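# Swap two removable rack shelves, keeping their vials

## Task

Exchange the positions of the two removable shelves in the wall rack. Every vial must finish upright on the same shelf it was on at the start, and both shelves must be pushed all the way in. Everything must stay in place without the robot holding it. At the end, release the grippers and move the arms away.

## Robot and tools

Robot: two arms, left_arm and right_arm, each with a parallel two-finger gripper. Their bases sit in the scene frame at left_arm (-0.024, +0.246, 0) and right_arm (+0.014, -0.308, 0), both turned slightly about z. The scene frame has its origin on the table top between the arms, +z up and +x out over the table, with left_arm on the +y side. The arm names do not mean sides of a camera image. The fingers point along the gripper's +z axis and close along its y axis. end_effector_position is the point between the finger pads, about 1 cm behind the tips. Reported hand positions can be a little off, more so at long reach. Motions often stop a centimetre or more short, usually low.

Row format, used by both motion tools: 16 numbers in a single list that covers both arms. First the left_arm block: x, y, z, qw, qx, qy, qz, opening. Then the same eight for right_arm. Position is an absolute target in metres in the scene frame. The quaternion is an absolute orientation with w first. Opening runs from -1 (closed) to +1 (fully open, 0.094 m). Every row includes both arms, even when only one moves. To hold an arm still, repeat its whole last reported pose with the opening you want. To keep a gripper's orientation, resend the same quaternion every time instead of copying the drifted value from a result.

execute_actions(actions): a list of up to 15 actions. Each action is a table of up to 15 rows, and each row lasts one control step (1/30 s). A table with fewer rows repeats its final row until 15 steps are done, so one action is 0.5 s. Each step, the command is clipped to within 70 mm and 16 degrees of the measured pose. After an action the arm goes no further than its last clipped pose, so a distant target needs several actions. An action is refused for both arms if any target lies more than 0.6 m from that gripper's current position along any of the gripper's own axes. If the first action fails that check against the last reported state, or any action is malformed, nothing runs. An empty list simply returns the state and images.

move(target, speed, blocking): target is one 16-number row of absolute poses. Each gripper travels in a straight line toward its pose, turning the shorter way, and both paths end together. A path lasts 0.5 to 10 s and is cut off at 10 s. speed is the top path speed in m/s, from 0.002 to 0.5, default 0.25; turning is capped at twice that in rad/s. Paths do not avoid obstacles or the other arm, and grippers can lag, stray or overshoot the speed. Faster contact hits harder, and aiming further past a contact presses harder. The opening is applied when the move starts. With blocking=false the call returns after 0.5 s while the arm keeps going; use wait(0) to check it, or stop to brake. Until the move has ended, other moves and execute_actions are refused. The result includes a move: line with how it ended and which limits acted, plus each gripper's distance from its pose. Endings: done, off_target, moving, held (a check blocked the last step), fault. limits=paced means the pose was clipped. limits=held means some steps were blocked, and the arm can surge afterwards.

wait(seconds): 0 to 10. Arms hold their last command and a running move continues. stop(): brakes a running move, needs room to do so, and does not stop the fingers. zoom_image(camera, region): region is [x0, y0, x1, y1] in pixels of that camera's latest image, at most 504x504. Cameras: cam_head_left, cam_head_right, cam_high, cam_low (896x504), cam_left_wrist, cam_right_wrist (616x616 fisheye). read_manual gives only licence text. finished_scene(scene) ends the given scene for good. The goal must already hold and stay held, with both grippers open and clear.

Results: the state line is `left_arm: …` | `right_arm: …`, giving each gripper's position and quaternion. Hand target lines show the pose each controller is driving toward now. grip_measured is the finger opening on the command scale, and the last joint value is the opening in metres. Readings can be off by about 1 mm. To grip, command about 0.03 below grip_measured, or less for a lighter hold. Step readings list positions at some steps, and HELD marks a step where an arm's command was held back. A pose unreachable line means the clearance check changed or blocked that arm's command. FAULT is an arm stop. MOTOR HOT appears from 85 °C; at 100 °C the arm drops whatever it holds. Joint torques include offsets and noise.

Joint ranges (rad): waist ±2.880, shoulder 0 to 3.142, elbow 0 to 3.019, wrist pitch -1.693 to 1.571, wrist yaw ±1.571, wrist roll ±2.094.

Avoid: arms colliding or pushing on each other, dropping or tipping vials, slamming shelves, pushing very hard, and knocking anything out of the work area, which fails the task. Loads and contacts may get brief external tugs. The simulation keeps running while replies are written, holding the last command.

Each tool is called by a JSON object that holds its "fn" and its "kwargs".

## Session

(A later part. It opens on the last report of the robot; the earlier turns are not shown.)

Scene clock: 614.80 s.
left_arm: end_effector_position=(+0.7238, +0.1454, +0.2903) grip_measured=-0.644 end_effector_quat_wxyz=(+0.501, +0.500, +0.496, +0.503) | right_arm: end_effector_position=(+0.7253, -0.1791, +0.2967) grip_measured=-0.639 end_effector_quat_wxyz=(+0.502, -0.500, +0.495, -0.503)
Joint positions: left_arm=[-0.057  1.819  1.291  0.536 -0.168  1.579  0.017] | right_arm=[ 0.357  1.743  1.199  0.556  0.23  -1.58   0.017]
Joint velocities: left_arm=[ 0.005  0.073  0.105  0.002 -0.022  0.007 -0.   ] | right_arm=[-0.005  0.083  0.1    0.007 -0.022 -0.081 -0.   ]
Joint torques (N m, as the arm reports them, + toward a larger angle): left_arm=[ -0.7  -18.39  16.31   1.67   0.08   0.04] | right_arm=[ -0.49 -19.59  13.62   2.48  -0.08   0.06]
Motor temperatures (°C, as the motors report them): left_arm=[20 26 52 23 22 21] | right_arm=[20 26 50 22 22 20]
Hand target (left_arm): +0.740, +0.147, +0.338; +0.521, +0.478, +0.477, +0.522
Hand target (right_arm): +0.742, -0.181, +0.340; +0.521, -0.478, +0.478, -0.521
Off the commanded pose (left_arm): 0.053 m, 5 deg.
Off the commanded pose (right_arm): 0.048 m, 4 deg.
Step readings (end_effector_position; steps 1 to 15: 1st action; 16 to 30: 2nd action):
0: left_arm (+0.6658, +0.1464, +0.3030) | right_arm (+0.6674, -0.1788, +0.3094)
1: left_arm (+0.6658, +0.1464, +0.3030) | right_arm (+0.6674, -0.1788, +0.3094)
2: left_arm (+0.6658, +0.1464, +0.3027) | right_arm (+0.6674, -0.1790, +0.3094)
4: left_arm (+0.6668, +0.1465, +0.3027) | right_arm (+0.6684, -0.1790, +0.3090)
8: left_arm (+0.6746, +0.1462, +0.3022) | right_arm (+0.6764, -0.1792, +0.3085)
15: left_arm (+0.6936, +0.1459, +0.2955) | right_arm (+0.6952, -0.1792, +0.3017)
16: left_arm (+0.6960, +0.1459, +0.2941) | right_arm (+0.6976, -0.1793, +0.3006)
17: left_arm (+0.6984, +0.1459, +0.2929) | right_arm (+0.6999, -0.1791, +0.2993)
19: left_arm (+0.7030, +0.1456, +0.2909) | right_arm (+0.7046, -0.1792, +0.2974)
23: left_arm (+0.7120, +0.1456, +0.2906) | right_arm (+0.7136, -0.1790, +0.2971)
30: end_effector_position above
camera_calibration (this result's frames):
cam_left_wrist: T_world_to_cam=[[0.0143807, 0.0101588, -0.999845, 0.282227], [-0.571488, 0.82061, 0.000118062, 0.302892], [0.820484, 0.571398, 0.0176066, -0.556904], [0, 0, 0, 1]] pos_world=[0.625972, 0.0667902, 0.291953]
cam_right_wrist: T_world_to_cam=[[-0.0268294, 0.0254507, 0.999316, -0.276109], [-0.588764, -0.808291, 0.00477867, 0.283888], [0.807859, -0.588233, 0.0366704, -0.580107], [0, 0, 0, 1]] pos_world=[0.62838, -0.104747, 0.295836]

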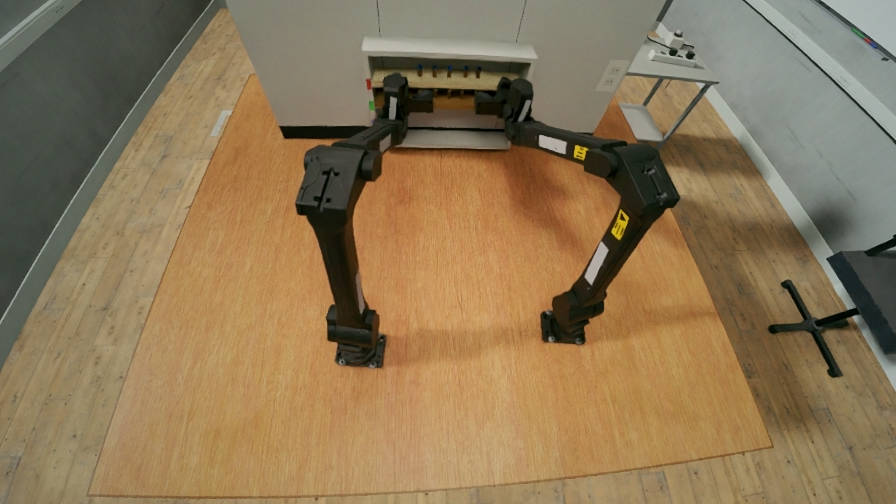

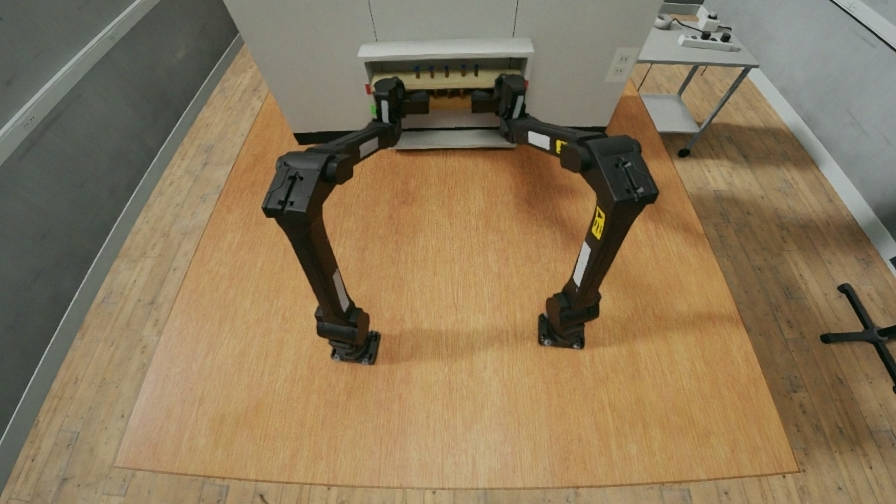

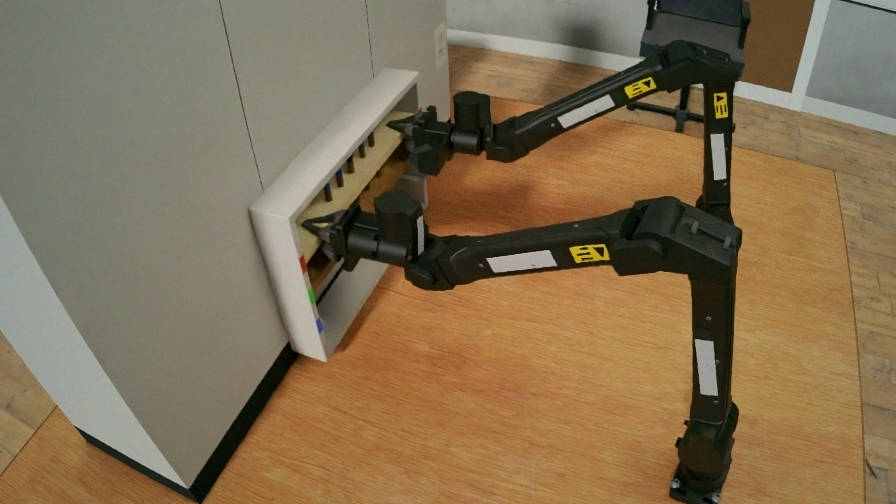

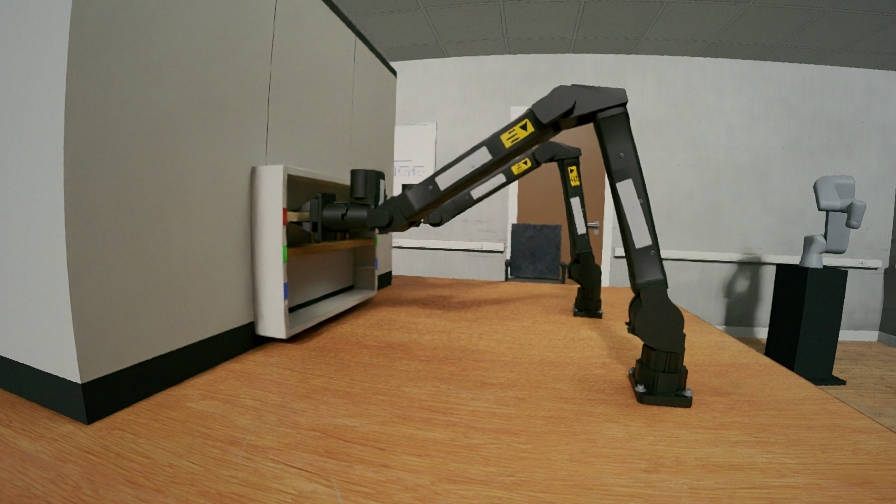

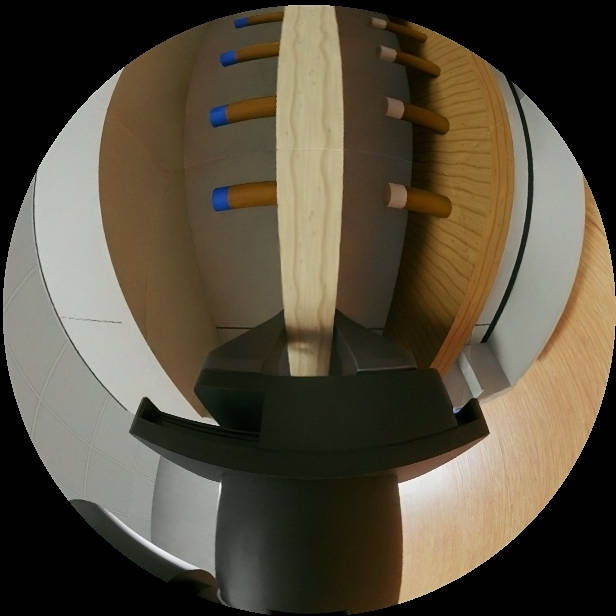

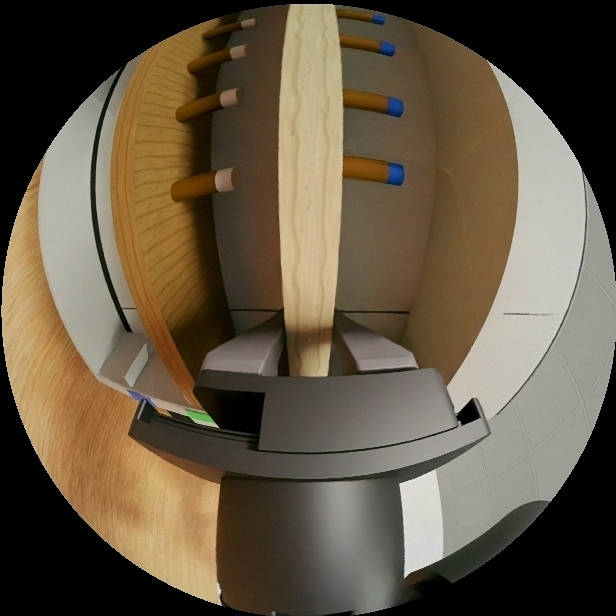

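{"fn": "execute_actions", "kwargs": {"actions": [[[0.748,0.147,0.3375,0.522,0.478,0.478,0.522,-0.69,0.749,-0.18,0.339,0.5215,-0.4785,0.4785,-0.5215,-0.69],[0.7495,0.147,0.337,0.522,0.478,0.478,0.522,-0.69,0.7505,-0.18,0.3385,0.5215,-0.4785,0.4785,-0.5215,-0.69],[0.751,0.147,0.3365,0.522,0.478,0.478,0.522,-0.69,0.752,-0.18,0.338,0.5215,-0.4785,0.4785,-0.5215,-0.69],[0.7525,0.147,0.336,0.522,0.478,0.478,0.522,-0.69,0.7535,-0.18,0.3375,0.5215,-0.4785,0.4785,-0.5215,-0.69],[0.754,0.147,0.3355,0.522,0.478,0.478,0.522,-0.69,0.755,-0.18,0.337,0.5215,-0.4785,0.4785,-0.5215,-0.69],[0.7555,0.147,0.335,0.522,0.478,0.478,0.522,-0.69,0.7565,-0.18,0.3365,0.5215,-0.4785,0.4785,-0.5215,-0.69],[0.757,0.147,0.335,0.522,0.478,0.478,0.522,-0.69,0.758,-0.18,0.3365,0.5215,-0.4785,0.4785,-0.5215,-0.69],[0.757,0.147,0.335,0.522,0.478,0.478,0.522,-0.69,0.758,-0.18,0.3365,0.5215,-0.4785,0.4785,-0.5215,-0.69],[0.754,0.1468,0.332,0.5207,0.4793,0.4793,0.5207,-0.69,0.755,-0.18,0.334,0.52,-0.48,0.48,-0.52,-0.69],[0.751,0.1466,0.329,0.5194,0.4806,0.4806,0.5194,-0.69,0.752,-0.18,0.3313,0.5187,-0.4813,0.4813,-0.5187,-0.69],[0.748,0.1464,0.326,0.5181,0.4819,0.4819,0.5181,-0.69,0.749,-0.18,0.3286,0.5174,-0.4826,0.4826,-0.5174,-0.69],[0.745,0.1462,0.323,0.5168,0.4832,0.4832,0.5168,-0.69,0.746,-0.18,0.326,0.516,-0.484,0.484,-0.516,-0.69],[0.742,0.146,0.32,0.5155,0.4845,0.4845,0.5155,-0.69,0.743,-0.18,0.3233,0.5147,-0.4853,0.4853,-0.5147,-0.69],[0.739,0.146,0.3175,0.5142,0.4858,0.4858,0.5142,-0.69,0.74,-0.18,0.3206,0.5133,-0.4867,0.4867,-0.5133,-0.69],[0.736,0.146,0.315,0.513,0.487,0.487,0.513,-0.69,0.7375,-0.18,0.318,0.512,-0.488,0.488,-0.512,-0.69]]]}}

Scene clock: 630.20 s.
left_arm: end_effector_position=(+0.7257, +0.1456, +0.2903) grip_measured=-0.644 end_effector_quat_wxyz=(+0.501, +0.500, +0.495, +0.503) | right_arm: end_effector_position=(+0.7266, -0.1790, +0.2963) grip_measured=-0.639 end_effector_quat_wxyz=(+0.502, -0.500, +0.495, -0.503)
Joint positions: left_arm=[-0.057  1.823  1.296  0.536 -0.168  1.579  0.017] | right_arm=[ 0.357  1.747  1.202  0.556  0.229 -1.58   0.017]
Joint velocities: left_arm=[-0.015 -0.005  0.007  0.012  0.037 -0.007 -0.   ] | right_arm=[-0.005 -0.005 -0.007  0.002  0.037 -0.022  0.   ]
Joint torques (N m, as the arm reports them, + toward a larger angle): left_arm=[ -1.31 -18.03  13.18   1.84  -0.12  -0.05] | right_arm=[  0.05 -18.88  11.19   2.52   0.17   0.15]
Motor temperatures (°C, as the motors report them): left_arm=[20 26 52 23 22 21] | right_arm=[20 26 51 22 22 20]
Hand target (left_arm): +0.734, +0.146, +0.315; +0.513, +0.487, +0.487, +0.513
Hand target (right_arm): +0.736, -0.180, +0.318; +0.512, -0.488, +0.488, -0.512
Off the commanded pose (left_arm): 0.027 m, 2 deg.
Off the commanded pose (right_arm): 0.024 m, 2 deg.
Step readings (end_effector_position):
0: left_arm (+0.7255, +0.1457, +0.2901) | right_arm (+0.7263, -0.1790, +0.2964)
1: left_arm (+0.7255, +0.1457, +0.2901) | right_arm (+0.7263, -0.1790, +0.2964)
2: left_arm (+0.7255, +0.1457, +0.2901) | right_arm (+0.7263, -0.1790, +0.2964)
4: left_arm (+0.7255, +0.1457, +0.2901) | right_arm (+0.7265, -0.1790, +0.2963)
8: left_arm (+0.7257, +0.1456, +0.2903) | right_arm (+0.7266, -0.1790, +0.2963)
15: end_effector_position above
camera_calibration (this result's frames):
cam_left_wrist: T_world_to_cam=[[0.0155095, 0.00997159, -0.99983, 0.281328], [-0.571488, 0.82061, -0.000680835, 0.304085], [0.820464, 0.571401, 0.0184259, -0.558736], [0, 0, 0, 1]] pos_world=[0.62784, 0.0669221, 0.291783]
cam_right_wrist: T_world_to_cam=[[-0.0268304, 0.025455, 0.999316, -0.275621], [-0.588764, -0.808291, 0.00478156, 0.284694], [0.807859, -0.588233, 0.0366738, -0.581057], [0, 0, 0, 1]] pos_world=[0.629635, -0.104666, 0.295381]

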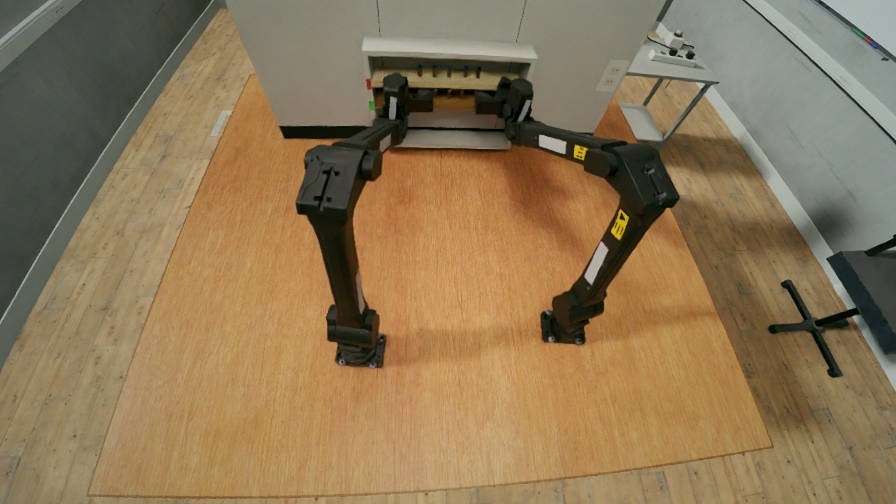

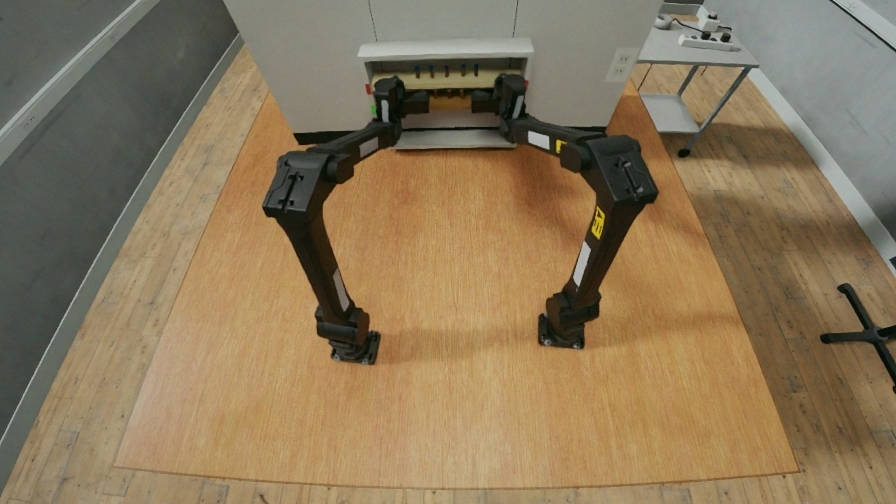

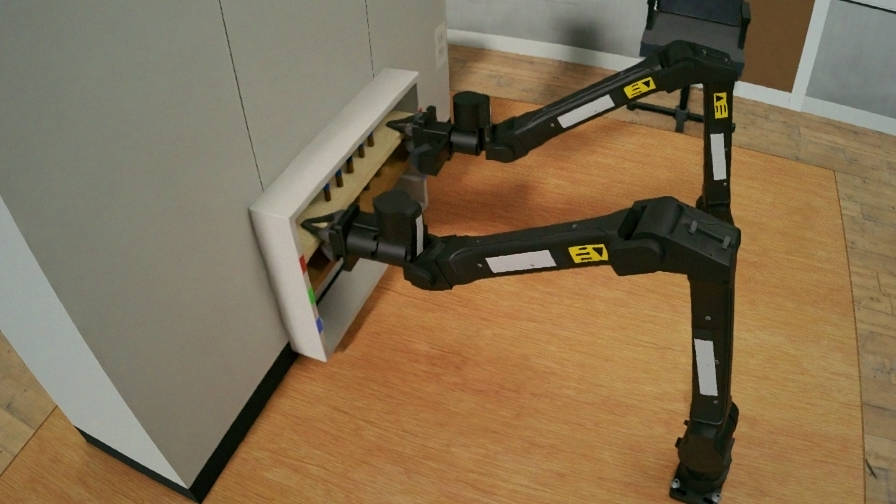

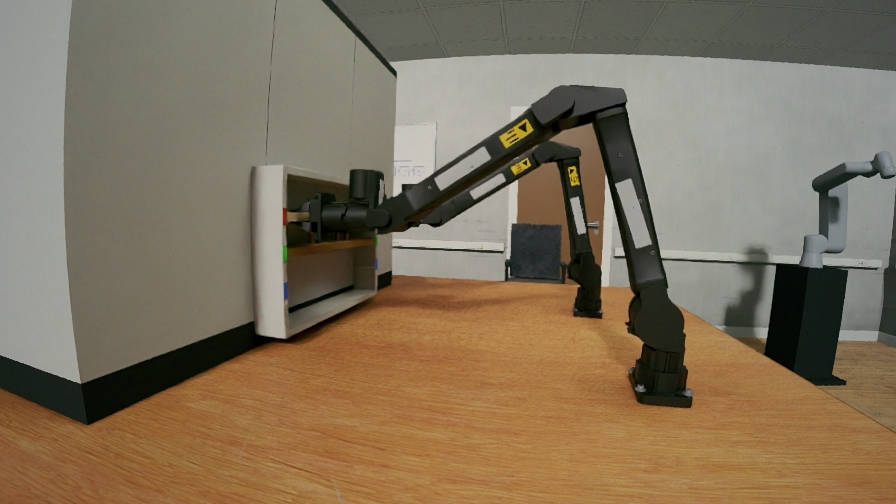

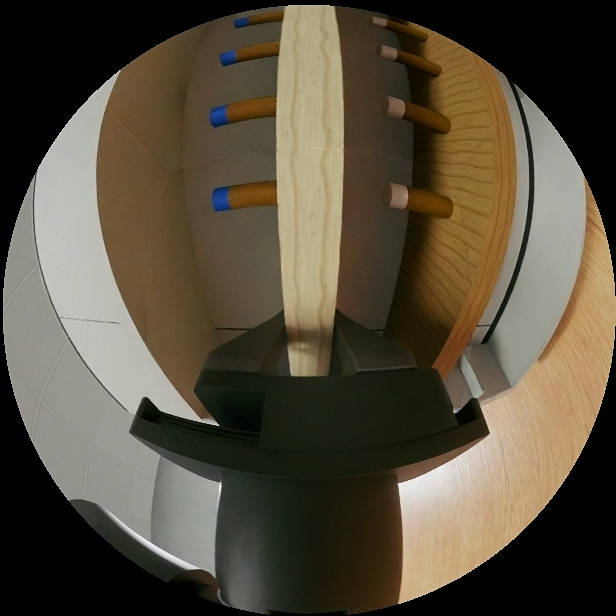

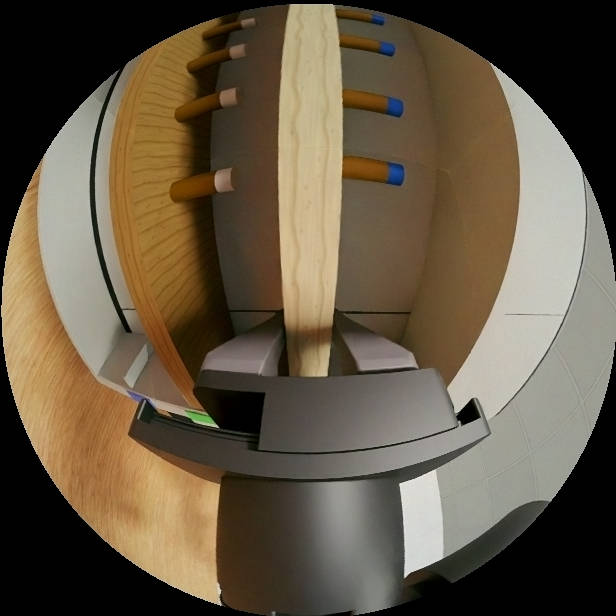

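{"fn": "execute_actions", "kwargs": {"actions": [[[0.736,0.146,0.315,0.513,0.487,0.487,0.513,-0.66,0.7375,-0.18,0.318,0.512,-0.488,0.488,-0.512,-0.66],[0.736,0.146,0.315,0.513,0.487,0.487,0.513,-0.63,0.7375,-0.18,0.318,0.512,-0.488,0.488,-0.512,-0.63],[0.736,0.146,0.315,0.513,0.487,0.487,0.513,-0.59,0.7375,-0.18,0.318,0.512,-0.488,0.488,-0.512,-0.59],[0.736,0.146,0.315,0.513,0.487,0.487,0.513,-0.53,0.7375,-0.18,0.318,0.512,-0.488,0.488,-0.512,-0.53],[0.734,0.1455,0.3165,0.5133,0.4867,0.4867,0.5133,-0.45,0.735,-0.179,0.3165,0.5116,-0.4884,0.4884,-0.5116,-0.45],[0.732,0.145,0.318,0.5136,0.4864,0.4864,0.5136,-0.35,0.733,-0.178,0.315,0.5112,-0.4888,0.4888,-0.5112,-0.35],[0.73,0.1445,0.3195,0.5139,0.4861,0.4861,0.5139,-0.25,0.731,-0.177,0.3135,0.5108,-0.4892,0.4892,-0.5108,-0.25],[0.728,0.144,0.321,0.5142,0.4858,0.4858,0.5142,-0.15,0.729,-0.176,0.312,0.5104,-0.4896,0.4896,-0.5104,-0.15],[0.726,0.1435,0.3225,0.5145,0.4855,0.4855,0.5145,-0.05,0.727,-0.175,0.3105,0.51,-0.49,0.49,-0.51,-0.05],[0.724,0.143,0.324,0.5148,0.4852,0.4852,0.5148,0.05,0.725,-0.175,0.309,0.5095,-0.4905,0.4905,-0.5095,0.05],[0.721,0.143,0.3255,0.515,0.485,0.485,0.515,0.12,0.7215,-0.175,0.308,0.509,-0.491,0.491,-0.509,0.12],[0.718,0.143,0.326,0.515,0.485,0.485,0.515,0.15,0.718,-0.175,0.307,0.509,-0.491,0.491,-0.509,0.15],[0.714,0.143,0.326,0.515,0.485,0.485,0.515,0.15,0.714,-0.175,0.307,0.509,-0.491,0.491,-0.509,0.15],[0.71,0.143,0.326,0.515,0.485,0.485,0.515,0.15,0.71,-0.175,0.307,0.509,-0.491,0.491,-0.509,0.15],[0.705,0.143,0.326,0.515,0.485,0.485,0.515,0.15,0.705,-0.175,0.307,0.509,-0.491,0.491,-0.509,0.15]],[[0.7,0.143,0.326,0.515,0.485,0.485,0.515,0.15,0.7,-0.175,0.307,0.509,-0.491,0.491,-0.509,0.15],[0.695,0.143,0.326,0.515,0.485,0.485,0.515,0.15,0.695,-0.175,0.307,0.509,-0.491,0.491,-0.509,0.15],[0.689,0.143,0.326,0.515,0.485,0.485,0.515,0.15,0.689,-0.175,0.307,0.509,-0.491,0.491,-0.509,0.15],[0.683,0.143,0.326,0.515,0.485,0.485,0.515,0.15,0.683,-0.175,0.307,0.509,-0.491,0.491,-0.509,0.15],[0.677,0.143,0.326,0.515,0.485,0.485,0.515,0.15,0.677,-0.175,0.307,0.509,-0.491,0.491,-0.509,0.15],[0.671,0.143,0.326,0.515,0.485,0.485,0.515,0.15,0.671,-0.175,0.307,0.509,-0.491,0.491,-0.509,0.15],[0.665,0.143,0.325,0.515,0.485,0.485,0.515,0.15,0.665,-0.175,0.306,0.509,-0.491,0.491,-0.509,0.15],[0.659,0.143,0.324,0.515,0.485,0.485,0.515,0.15,0.659,-0.175,0.305,0.509,-0.491,0.491,-0.509,0.15],[0.653,0.143,0.322,0.515,0.485,0.485,0.515,0.15,0.653,-0.175,0.303,0.509,-0.491,0.491,-0.509,0.15],[0.647,0.143,0.319,0.515,0.485,0.485,0.515,0.15,0.647,-0.175,0.3,0.509,-0.491,0.491,-0.509,0.15],[0.642,0.143,0.315,0.515,0.485,0.485,0.515,0.15,0.642,-0.175,0.296,0.509,-0.491,0.491,-0.509,0.15],[0.637,0.143,0.311,0.515,0.485,0.485,0.515,0.15,0.637,-0.175,0.292,0.509,-0.491,0.491,-0.509,0.15],[0.633,0.143,0.307,0.515,0.485,0.485,0.515,0.15,0.633,-0.175,0.288,0.509,-0.491,0.491,-0.509,0.15],[0.63,0.143,0.303,0.515,0.485,0.485,0.515,0.15,0.63,-0.175,0.285,0.509,-0.491,0.491,-0.509,0.15],[0.628,0.143,0.299,0.515,0.485,0.485,0.515,0.15,0.628,-0.175,0.283,0.509,-0.491,0.491,-0.509,0.15]],[[0.629,0.1435,0.295,0.514,0.486,0.486,0.514,0.17,0.629,-0.176,0.282,0.509,-0.491,0.491,-0.509,0.17],[0.632,0.144,0.291,0.513,0.487,0.487,0.513,0.19,0.632,-0.177,0.281,0.509,-0.491,0.491,-0.509,0.19],[0.635,0.1445,0.287,0.512,0.488,0.488,0.512,0.2,0.635,-0.178,0.28,0.5095,-0.4905,0.4905,-0.5095,0.2],[0.639,0.145,0.283,0.511,0.489,0.489,0.511,0.2,0.639,-0.179,0.279,0.5095,-0.4905,0.4905,-0.5095,0.2],[0.643,0.1455,0.279,0.51,0.49,0.49,0.51,0.2,0.643,-0.18,0.278,0.51,-0.49,0.49,-0.51,0.2],[0.647,0.146,0.275,0.509,0.491,0.491,0.509,0.2,0.647,-0.181,0.277,0.51,-0.49,0.49,-0.51,0.2],[0.65,0.1465,0.271,0.5085,0.4915,0.4915,0.5085,0.2,0.65,-0.1815,0.2755,0.51,-0.49,0.49,-0.51,0.2],[0.653,0.147,0.267,0.508,0.492,0.492,0.508,0.2,0.653,-0.1815,0.2735,0.51,-0.49,0.49,-0.51,0.2],[0.655,0.1475,0.263,0.508,0.492,0.492,0.508,0.2,0.655,-0.1815,0.271,0.51,-0.49,0.49,-0.51,0.2],[0.657,0.1475,0.259,0.508,0.492,0.492,0.508,0.2,0.657,-0.1815,0.268,0.51,-0.49,0.49,-0.51,0.2],[0.659,0.1475,0.255,0.508,0.492,0.492,0.508,0.2,0.659,-0.1815,0.264,0.51,-0.49,0.49,-0.51,0.2],[0.661,0.1475,0.251,0.508,0.492,0.492,0.508,0.2,0.661,-0.1815,0.26,0.51,-0.49,0.49,-0.51,0.2],[0.663,0.1475,0.247,0.508,0.492,0.492,0.508,0.2,0.663,-0.1815,0.256,0.51,-0.49,0.49,-0.51,0.2],[0.665,0.1475,0.2435,0.508,0.492,0.492,0.508,0.2,0.665,-0.1815,0.2525,0.51,-0.49,0.49,-0.51,0.2],[0.667,0.1475,0.24,0.508,0.492,0.492,0.508,0.2,0.667,-0.1815,0.249,0.51,-0.49,0.49,-0.51,0.2]]]}}

Scene clock: 678.63 s.
left_arm: end_effector_position=(+0.6465, +0.1437, +0.2233) grip_measured=+0.198 end_effector_quat_wxyz=(+0.490, +0.514, +0.503, +0.493) | right_arm: end_effector_position=(+0.6477, -0.1789, +0.2349) grip_measured=+0.197 end_effector_quat_wxyz=(+0.496, -0.508, +0.498, -0.498)
Joint positions: left_arm=[-0.085  1.746  0.998  0.714 -0.191  1.579  0.056] | right_arm=[ 0.394  1.672  0.914  0.745  0.263 -1.58   0.056]
Joint velocities: left_arm=[ 0.024  0.405 -0.017  0.178 -0.022 -0.022 -0.001] | right_arm=[-0.044  0.366  0.017  0.217  0.022  0.051 -0.   ]
Joint torques (N m, as the arm reports them, + toward a larger angle): left_arm=[ -0.65 -14.71  12.59   3.14   0.    -0.09] | right_arm=[ -0.17 -15.25  10.65   3.43  -0.05   0.16]
Motor temperatures (°C, as the motors report them): left_arm=[20 27 49 23 21 21] | right_arm=[20 26 47 22 22 20]
Hand target (left_arm): +0.665, +0.148, +0.240; +0.507, +0.492, +0.492, +0.508
Hand target (right_arm): +0.666, -0.182, +0.249; +0.509, -0.490, +0.490, -0.510
Off the commanded pose (left_arm): 0.027 m, 4 deg.
Off the commanded pose (right_arm): 0.024 m, 3 deg.
Step readings (end_effector_position; steps 1 to 15: 1st action; 16 to 30: 2nd action; 31 to 45: 3rd action):
0: left_arm (+0.7257, +0.1456, +0.2903) | right_arm (+0.7266, -0.1790, +0.2963)
1: left_arm (+0.7257, +0.1456, +0.2903) | right_arm (+0.7266, -0.1790, +0.2963)
2: left_arm (+0.7257, +0.1456, +0.2903) | right_arm (+0.7266, -0.1790, +0.2963)
4: left_arm (+0.7257, +0.1456, +0.2900) | right_arm (+0.7267, -0.1790, +0.2960)
8: left_arm (+0.7257, +0.1458, +0.2900) | right_arm (+0.7267, -0.1796, +0.2960)
15: left_arm (+0.7220, +0.1476, +0.2912) | right_arm (+0.7206, -0.1825, +0.2968)
16: left_arm (+0.7189, +0.1484, +0.2908) | right_arm (+0.7167, -0.1829, +0.2967)
17: left_arm (+0.7147, +0.1490, +0.2902) | right_arm (+0.7122, -0.1835, +0.2969)
19: left_arm (+0.7044, +0.1505, +0.2888) | right_arm (+0.7017, -0.1842, +0.2971)
23: left_arm (+0.6800, +0.1514, +0.2899) | right_arm (+0.6773, -0.1832, +0.2999)
30: left_arm (+0.6382, +0.1483, +0.2901) | right_arm (+0.6377, -0.1795, +0.2939)
31: left_arm (+0.6349, +0.1479, +0.2874) | right_arm (+0.6350, -0.1791, +0.2902)
32: left_arm (+0.6331, +0.1472, +0.2851) | right_arm (+0.6334, -0.1788, +0.2871)
34: left_arm (+0.6326, +0.1471, +0.2812) | right_arm (+0.6336, -0.1785, +0.2831)
38: left_arm (+0.6356, +0.1455, +0.2715) | right_arm (+0.6369, -0.1757, +0.2732)
45: end_effector_position above
camera_calibration (this result's frames):
cam_left_wrist: T_world_to_cam=[[-0.0271066, 0.0182351, -0.999466, 0.241955], [-0.566466, 0.823524, 0.0303883, 0.249752], [0.823639, 0.566988, -0.0119934, -0.486081], [0, 0, 0, 1]] pos_world=[0.54839, 0.065513, 0.228407]
cam_right_wrist: T_world_to_cam=[[-0.0036733, 0.031404, 0.9995, -0.230353], [-0.585661, -0.810221, 0.0233045, 0.231905], [0.810548, -0.585283, 0.0213683, -0.51269], [0, 0, 0, 1]] pos_world=[0.550531, -0.10494, 0.235789]

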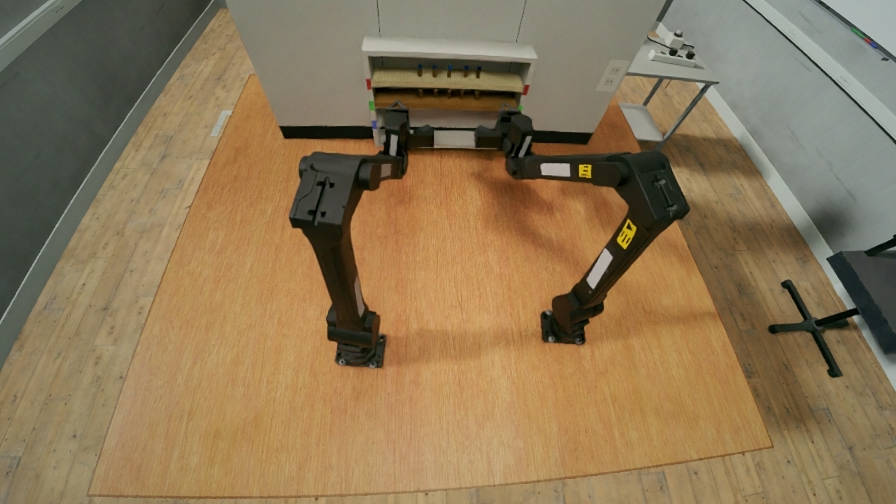

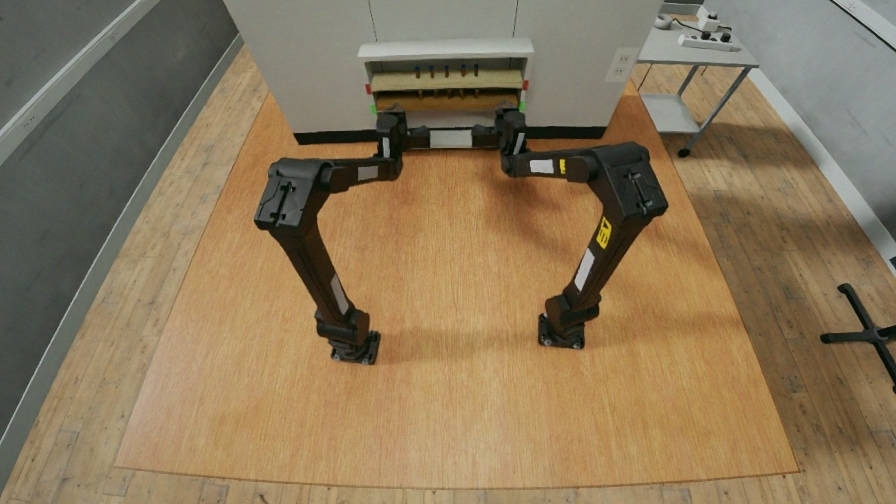

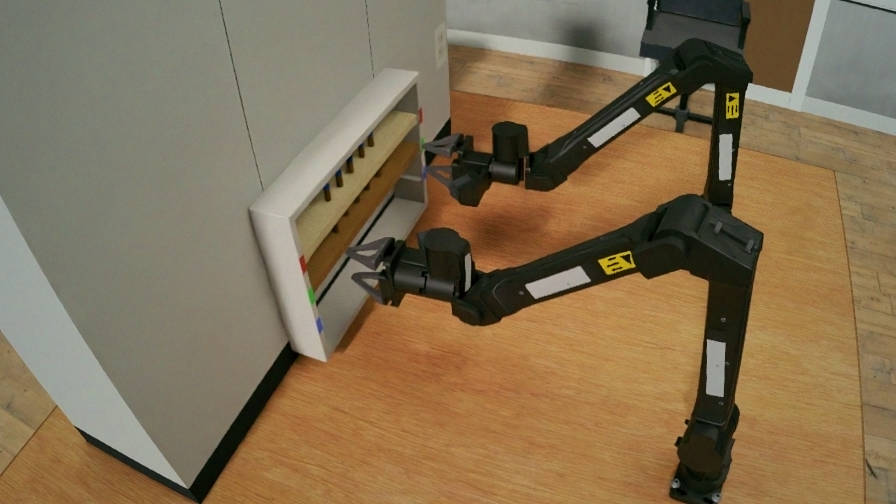

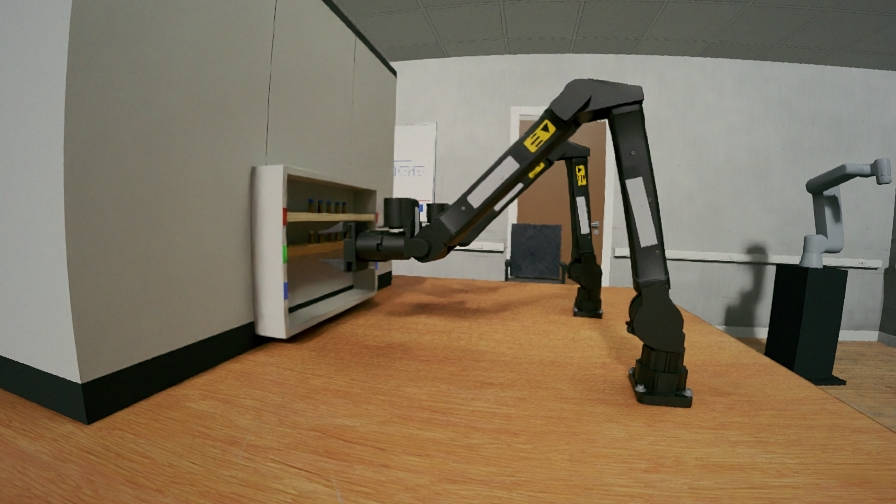

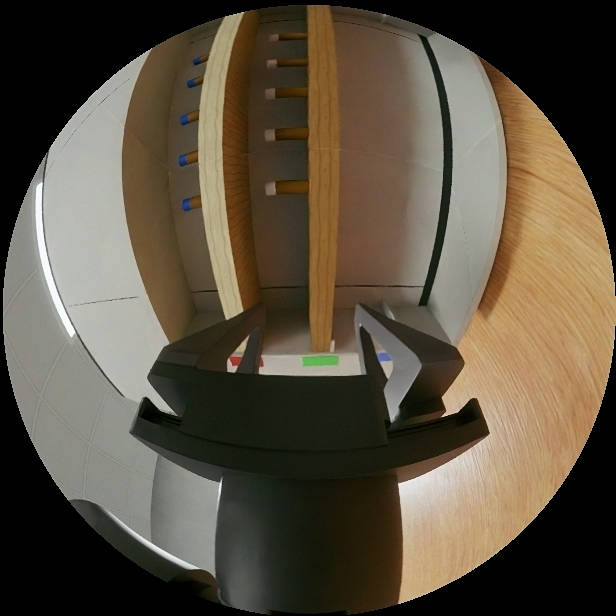

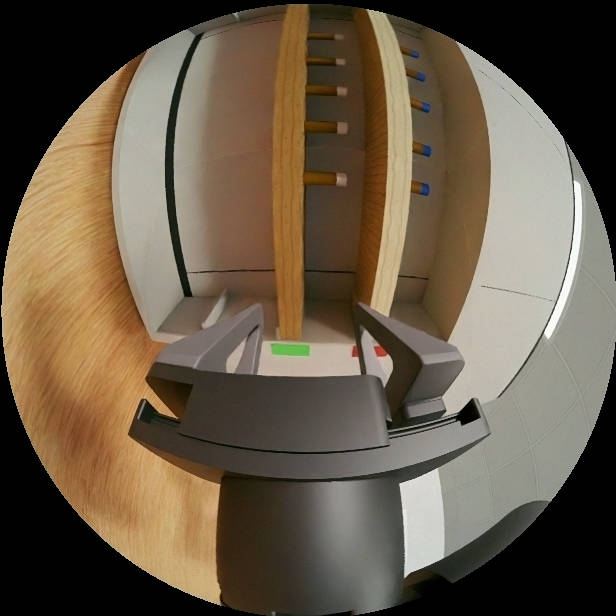

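{"fn": "execute_actions", "kwargs": {"actions": [[[0.669,0.1475,0.2385,0.508,0.492,0.492,0.508,0.22,0.669,-0.1815,0.2475,0.51,-0.49,0.49,-0.51,0.22],[0.672,0.1475,0.237,0.508,0.492,0.492,0.508,0.25,0.672,-0.1815,0.246,0.51,-0.49,0.49,-0.51,0.25],[0.675,0.1475,0.2355,0.508,0.492,0.492,0.508,0.25,0.675,-0.1815,0.2445,0.51,-0.49,0.49,-0.51,0.25],[0.678,0.1475,0.234,0.508,0.492,0.492,0.508,0.25,0.678,-0.1815,0.243,0.51,-0.49,0.49,-0.51,0.25],[0.681,0.1475,0.2325,0.508,0.492,0.492,0.508,0.25,0.681,-0.1815,0.2415,0.51,-0.49,0.49,-0.51,0.25],[0.684,0.1475,0.231,0.508,0.492,0.492,0.508,0.25,0.684,-0.1815,0.24,0.51,-0.49,0.49,-0.51,0.25],[0.687,0.1475,0.23,0.508,0.492,0.492,0.508,0.25,0.687,-0.1815,0.2385,0.51,-0.49,0.49,-0.51,0.25],[0.69,0.1475,0.229,0.508,0.492,0.492,0.508,0.25,0.69,-0.1815,0.2375,0.51,-0.49,0.49,-0.51,0.25],[0.693,0.1475,0.228,0.508,0.492,0.492,0.508,0.25,0.693,-0.1815,0.2365,0.51,-0.49,0.49,-0.51,0.25],[0.696,0.1475,0.227,0.508,0.492,0.492,0.508,0.25,0.696,-0.1815,0.2355,0.51,-0.49,0.49,-0.51,0.25],[0.699,0.1475,0.227,0.508,0.492,0.492,0.508,0.25,0.699,-0.1815,0.2355,0.51,-0.49,0.49,-0.51,0.25],[0.702,0.1475,0.227,0.508,0.492,0.492,0.508,0.25,0.702,-0.1815,0.2355,0.51,-0.49,0.49,-0.51,0.25],[0.705,0.1475,0.227,0.508,0.492,0.492,0.508,0.25,0.705,-0.1815,0.2355,0.51,-0.49,0.49,-0.51,0.25],[0.708,0.1475,0.227,0.508,0.492,0.492,0.508,0.25,0.708,-0.1815,0.2355,0.51,-0.49,0.49,-0.51,0.25],[0.711,0.1475,0.227,0.508,0.492,0.492,0.508,0.25,0.711,-0.1815,0.2355,0.51,-0.49,0.49,-0.51,0.25]],[[0.714,0.1475,0.227,0.508,0.492,0.492,0.508,0.25,0.714,-0.1815,0.2355,0.51,-0.49,0.49,-0.51,0.25],[0.717,0.1475,0.227,0.508,0.492,0.492,0.508,0.25,0.717,-0.1815,0.2355,0.51,-0.49,0.49,-0.51,0.25],[0.72,0.1475,0.227,0.508,0.492,0.492,0.508,0.25,0.72,-0.1815,0.2355,0.51,-0.49,0.49,-0.51,0.25],[0.723,0.1475,0.227,0.508,0.492,0.492,0.508,0.25,0.723,-0.1815,0.2355,0.51,-0.49,0.49,-0.51,0.25],[0.726,0.1475,0.227,0.508,0.492,0.492,0.508,0.2,0.726,-0.1815,0.2355,0.51,-0.49,0.49,-0.51,0.2],[0.729,0.1475,0.227,0.508,0.492,0.492,0.508,0.15,0.729,-0.1815,0.2355,0.51,-0.49,0.49,-0.51,0.15],[0.732,0.1475,0.227,0.508,0.492,0.492,0.508,0.1,0.732,-0.1815,0.2355,0.51,-0.49,0.49,-0.51,0.1],[0.735,0.1475,0.227,0.508,0.492,0.492,0.508,0.05,0.735,-0.1815,0.2355,0.51,-0.49,0.49,-0.51,0.05],[0.7375,0.1475,0.227,0.508,0.492,0.492,0.508,0,0.7375,-0.1815,0.2355,0.51,-0.49,0.49,-0.51,0],[0.7395,0.1475,0.227,0.508,0.492,0.492,0.508,-0.05,0.74,-0.1815,0.2355,0.51,-0.49,0.49,-0.51,-0.05],[0.741,0.1475,0.227,0.508,0.492,0.492,0.508,-0.1,0.742,-0.1815,0.2355,0.51,-0.49,0.49,-0.51,-0.1],[0.742,0.1475,0.227,0.508,0.492,0.492,0.508,-0.15,0.7435,-0.1815,0.2355,0.51,-0.49,0.49,-0.51,-0.15],[0.743,0.1475,0.227,0.508,0.492,0.492,0.508,-0.2,0.7445,-0.1815,0.2355,0.51,-0.49,0.49,-0.51,-0.2],[0.743,0.1475,0.227,0.508,0.492,0.492,0.508,-0.25,0.7445,-0.1815,0.2355,0.51,-0.49,0.49,-0.51,-0.25],[0.743,0.1475,0.227,0.508,0.492,0.492,0.508,-0.3,0.7445,-0.1815,0.2355,0.51,-0.49,0.49,-0.51,-0.3]]]}}

Scene clock: 711.50 s.
left_arm: end_effector_position=(+0.7251, +0.1436, +0.2176) grip_measured=-0.276 end_effector_quat_wxyz=(+0.504, +0.498, +0.493, +0.504) | right_arm: end_effector_position=(+0.7262, -0.1782, +0.2231) grip_measured=-0.275 end_effector_quat_wxyz=(+0.504, -0.499, +0.493, -0.504)
Joint positions: left_arm=[-0.059  1.935  1.234  0.718 -0.168  1.579  0.034] | right_arm=[ 0.358  1.864  1.136  0.745  0.228 -1.58   0.034]
Joint velocities: left_arm=[ 0.024  0.024  0.081 -0.032  0.007 -0.007 -0.045] | right_arm=[-0.015  0.054  0.076 -0.042  0.007 -0.081 -0.046]
Joint torques (N m, as the arm reports them, + toward a larger angle): left_arm=[ -0.69 -16.98  12.66   1.16   0.03  -0.09] | right_arm=[ -0.54 -18.5   10.79   2.05  -0.02   0.17]
Motor temperatures (°C, as the motors report them): left_arm=[20 26 48 23 21 21] | right_arm=[20 26 46 22 22 20]
Hand target (left_arm): +0.741, +0.147, +0.228; +0.508, +0.492, +0.492, +0.508
Hand target (right_arm): +0.742, -0.182, +0.236; +0.510, -0.490, +0.490, -0.510
Off the commanded pose (left_arm): 0.021 m, 1 deg.
Off the commanded pose (right_arm): 0.022 m, 1 deg.
Step readings (end_effector_position; steps 1 to 15: 1st action; 16 to 30: 2nd action):
0: left_arm (+0.6505, +0.1452, +0.2025) | right_arm (+0.6515, -0.1800, +0.2173)
1: left_arm (+0.6505, +0.1452, +0.2027) | right_arm (+0.6515, -0.1799, +0.2174)
2: left_arm (+0.6506, +0.1451, +0.2031) | right_arm (+0.6515, -0.1798, +0.2177)
4: left_arm (+0.6520, +0.1445, +0.2050) | right_arm (+0.6528, -0.1792, +0.2192)
8: left_arm (+0.6628, +0.1436, +0.2111) | right_arm (+0.6635, -0.1776, +0.2216)
15: left_arm (+0.6864, +0.1438, +0.2081) | right_arm (+0.6861, -0.1788, +0.2146)
16: left_arm (+0.6892, +0.1439, +0.2073) | right_arm (+0.6888, -0.1790, +0.2142)
17: left_arm (+0.6919, +0.1440, +0.2066) | right_arm (+0.6915, -0.1792, +0.2141)
19: left_arm (+0.6973, +0.1442, +0.2068) | right_arm (+0.6972, -0.1792, +0.2156)
23: left_arm (+0.7093, +0.1443, +0.2111) | right_arm (+0.7096, -0.1786, +0.2202)
30: end_effector_position above
camera_calibration (this result's frames):
cam_left_wrist: T_world_to_cam=[[0.0226748, 0.00868552, -0.999705, 0.203666], [-0.569272, 0.822129, -0.0057692, 0.304565], [0.821837, 0.569235, 0.023586, -0.557595], [0, 0, 0, 1]] pos_world=[0.627014, 0.0652421, 0.218514]
cam_right_wrist: T_world_to_cam=[[-0.0320836, 0.0241717, 0.999193, -0.198871], [-0.586927, -0.809639, 0.000740265, 0.284732], [0.809004, -0.58643, 0.0401632, -0.578907], [0, 0, 0, 1]] pos_world=[0.629074, -0.104151, 0.22175]

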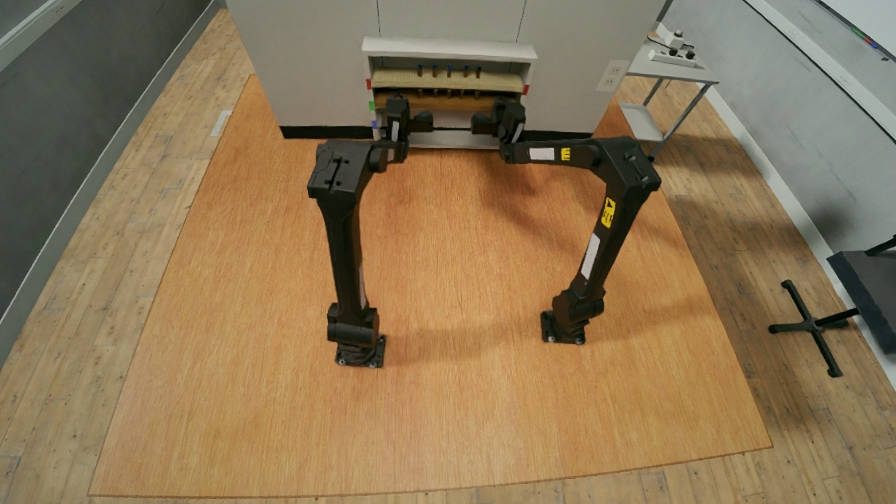

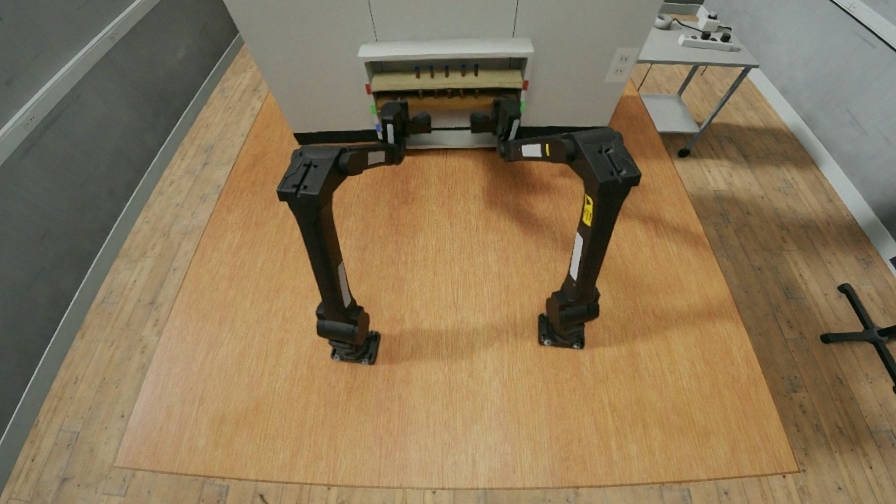

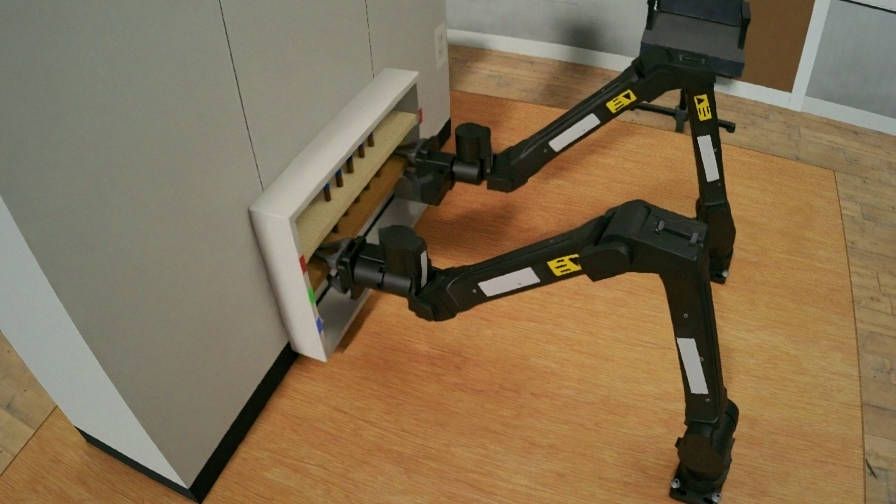

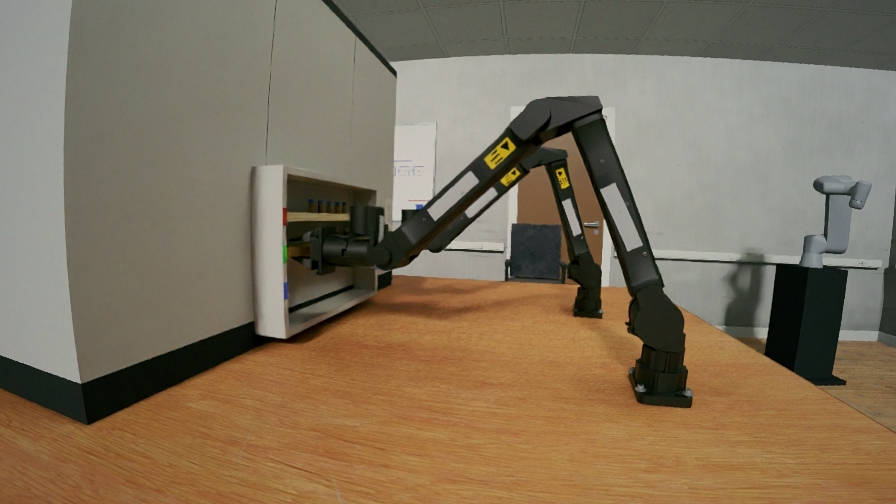

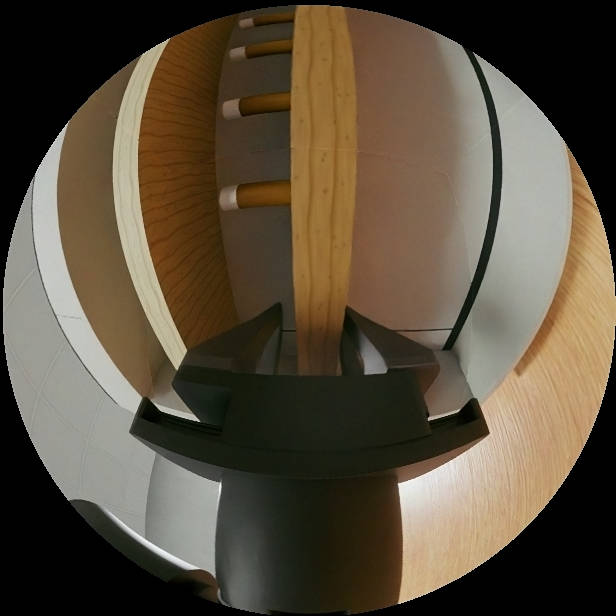

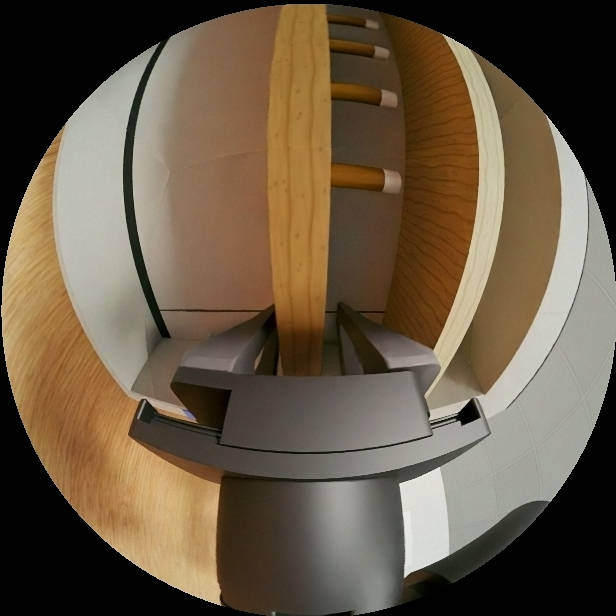

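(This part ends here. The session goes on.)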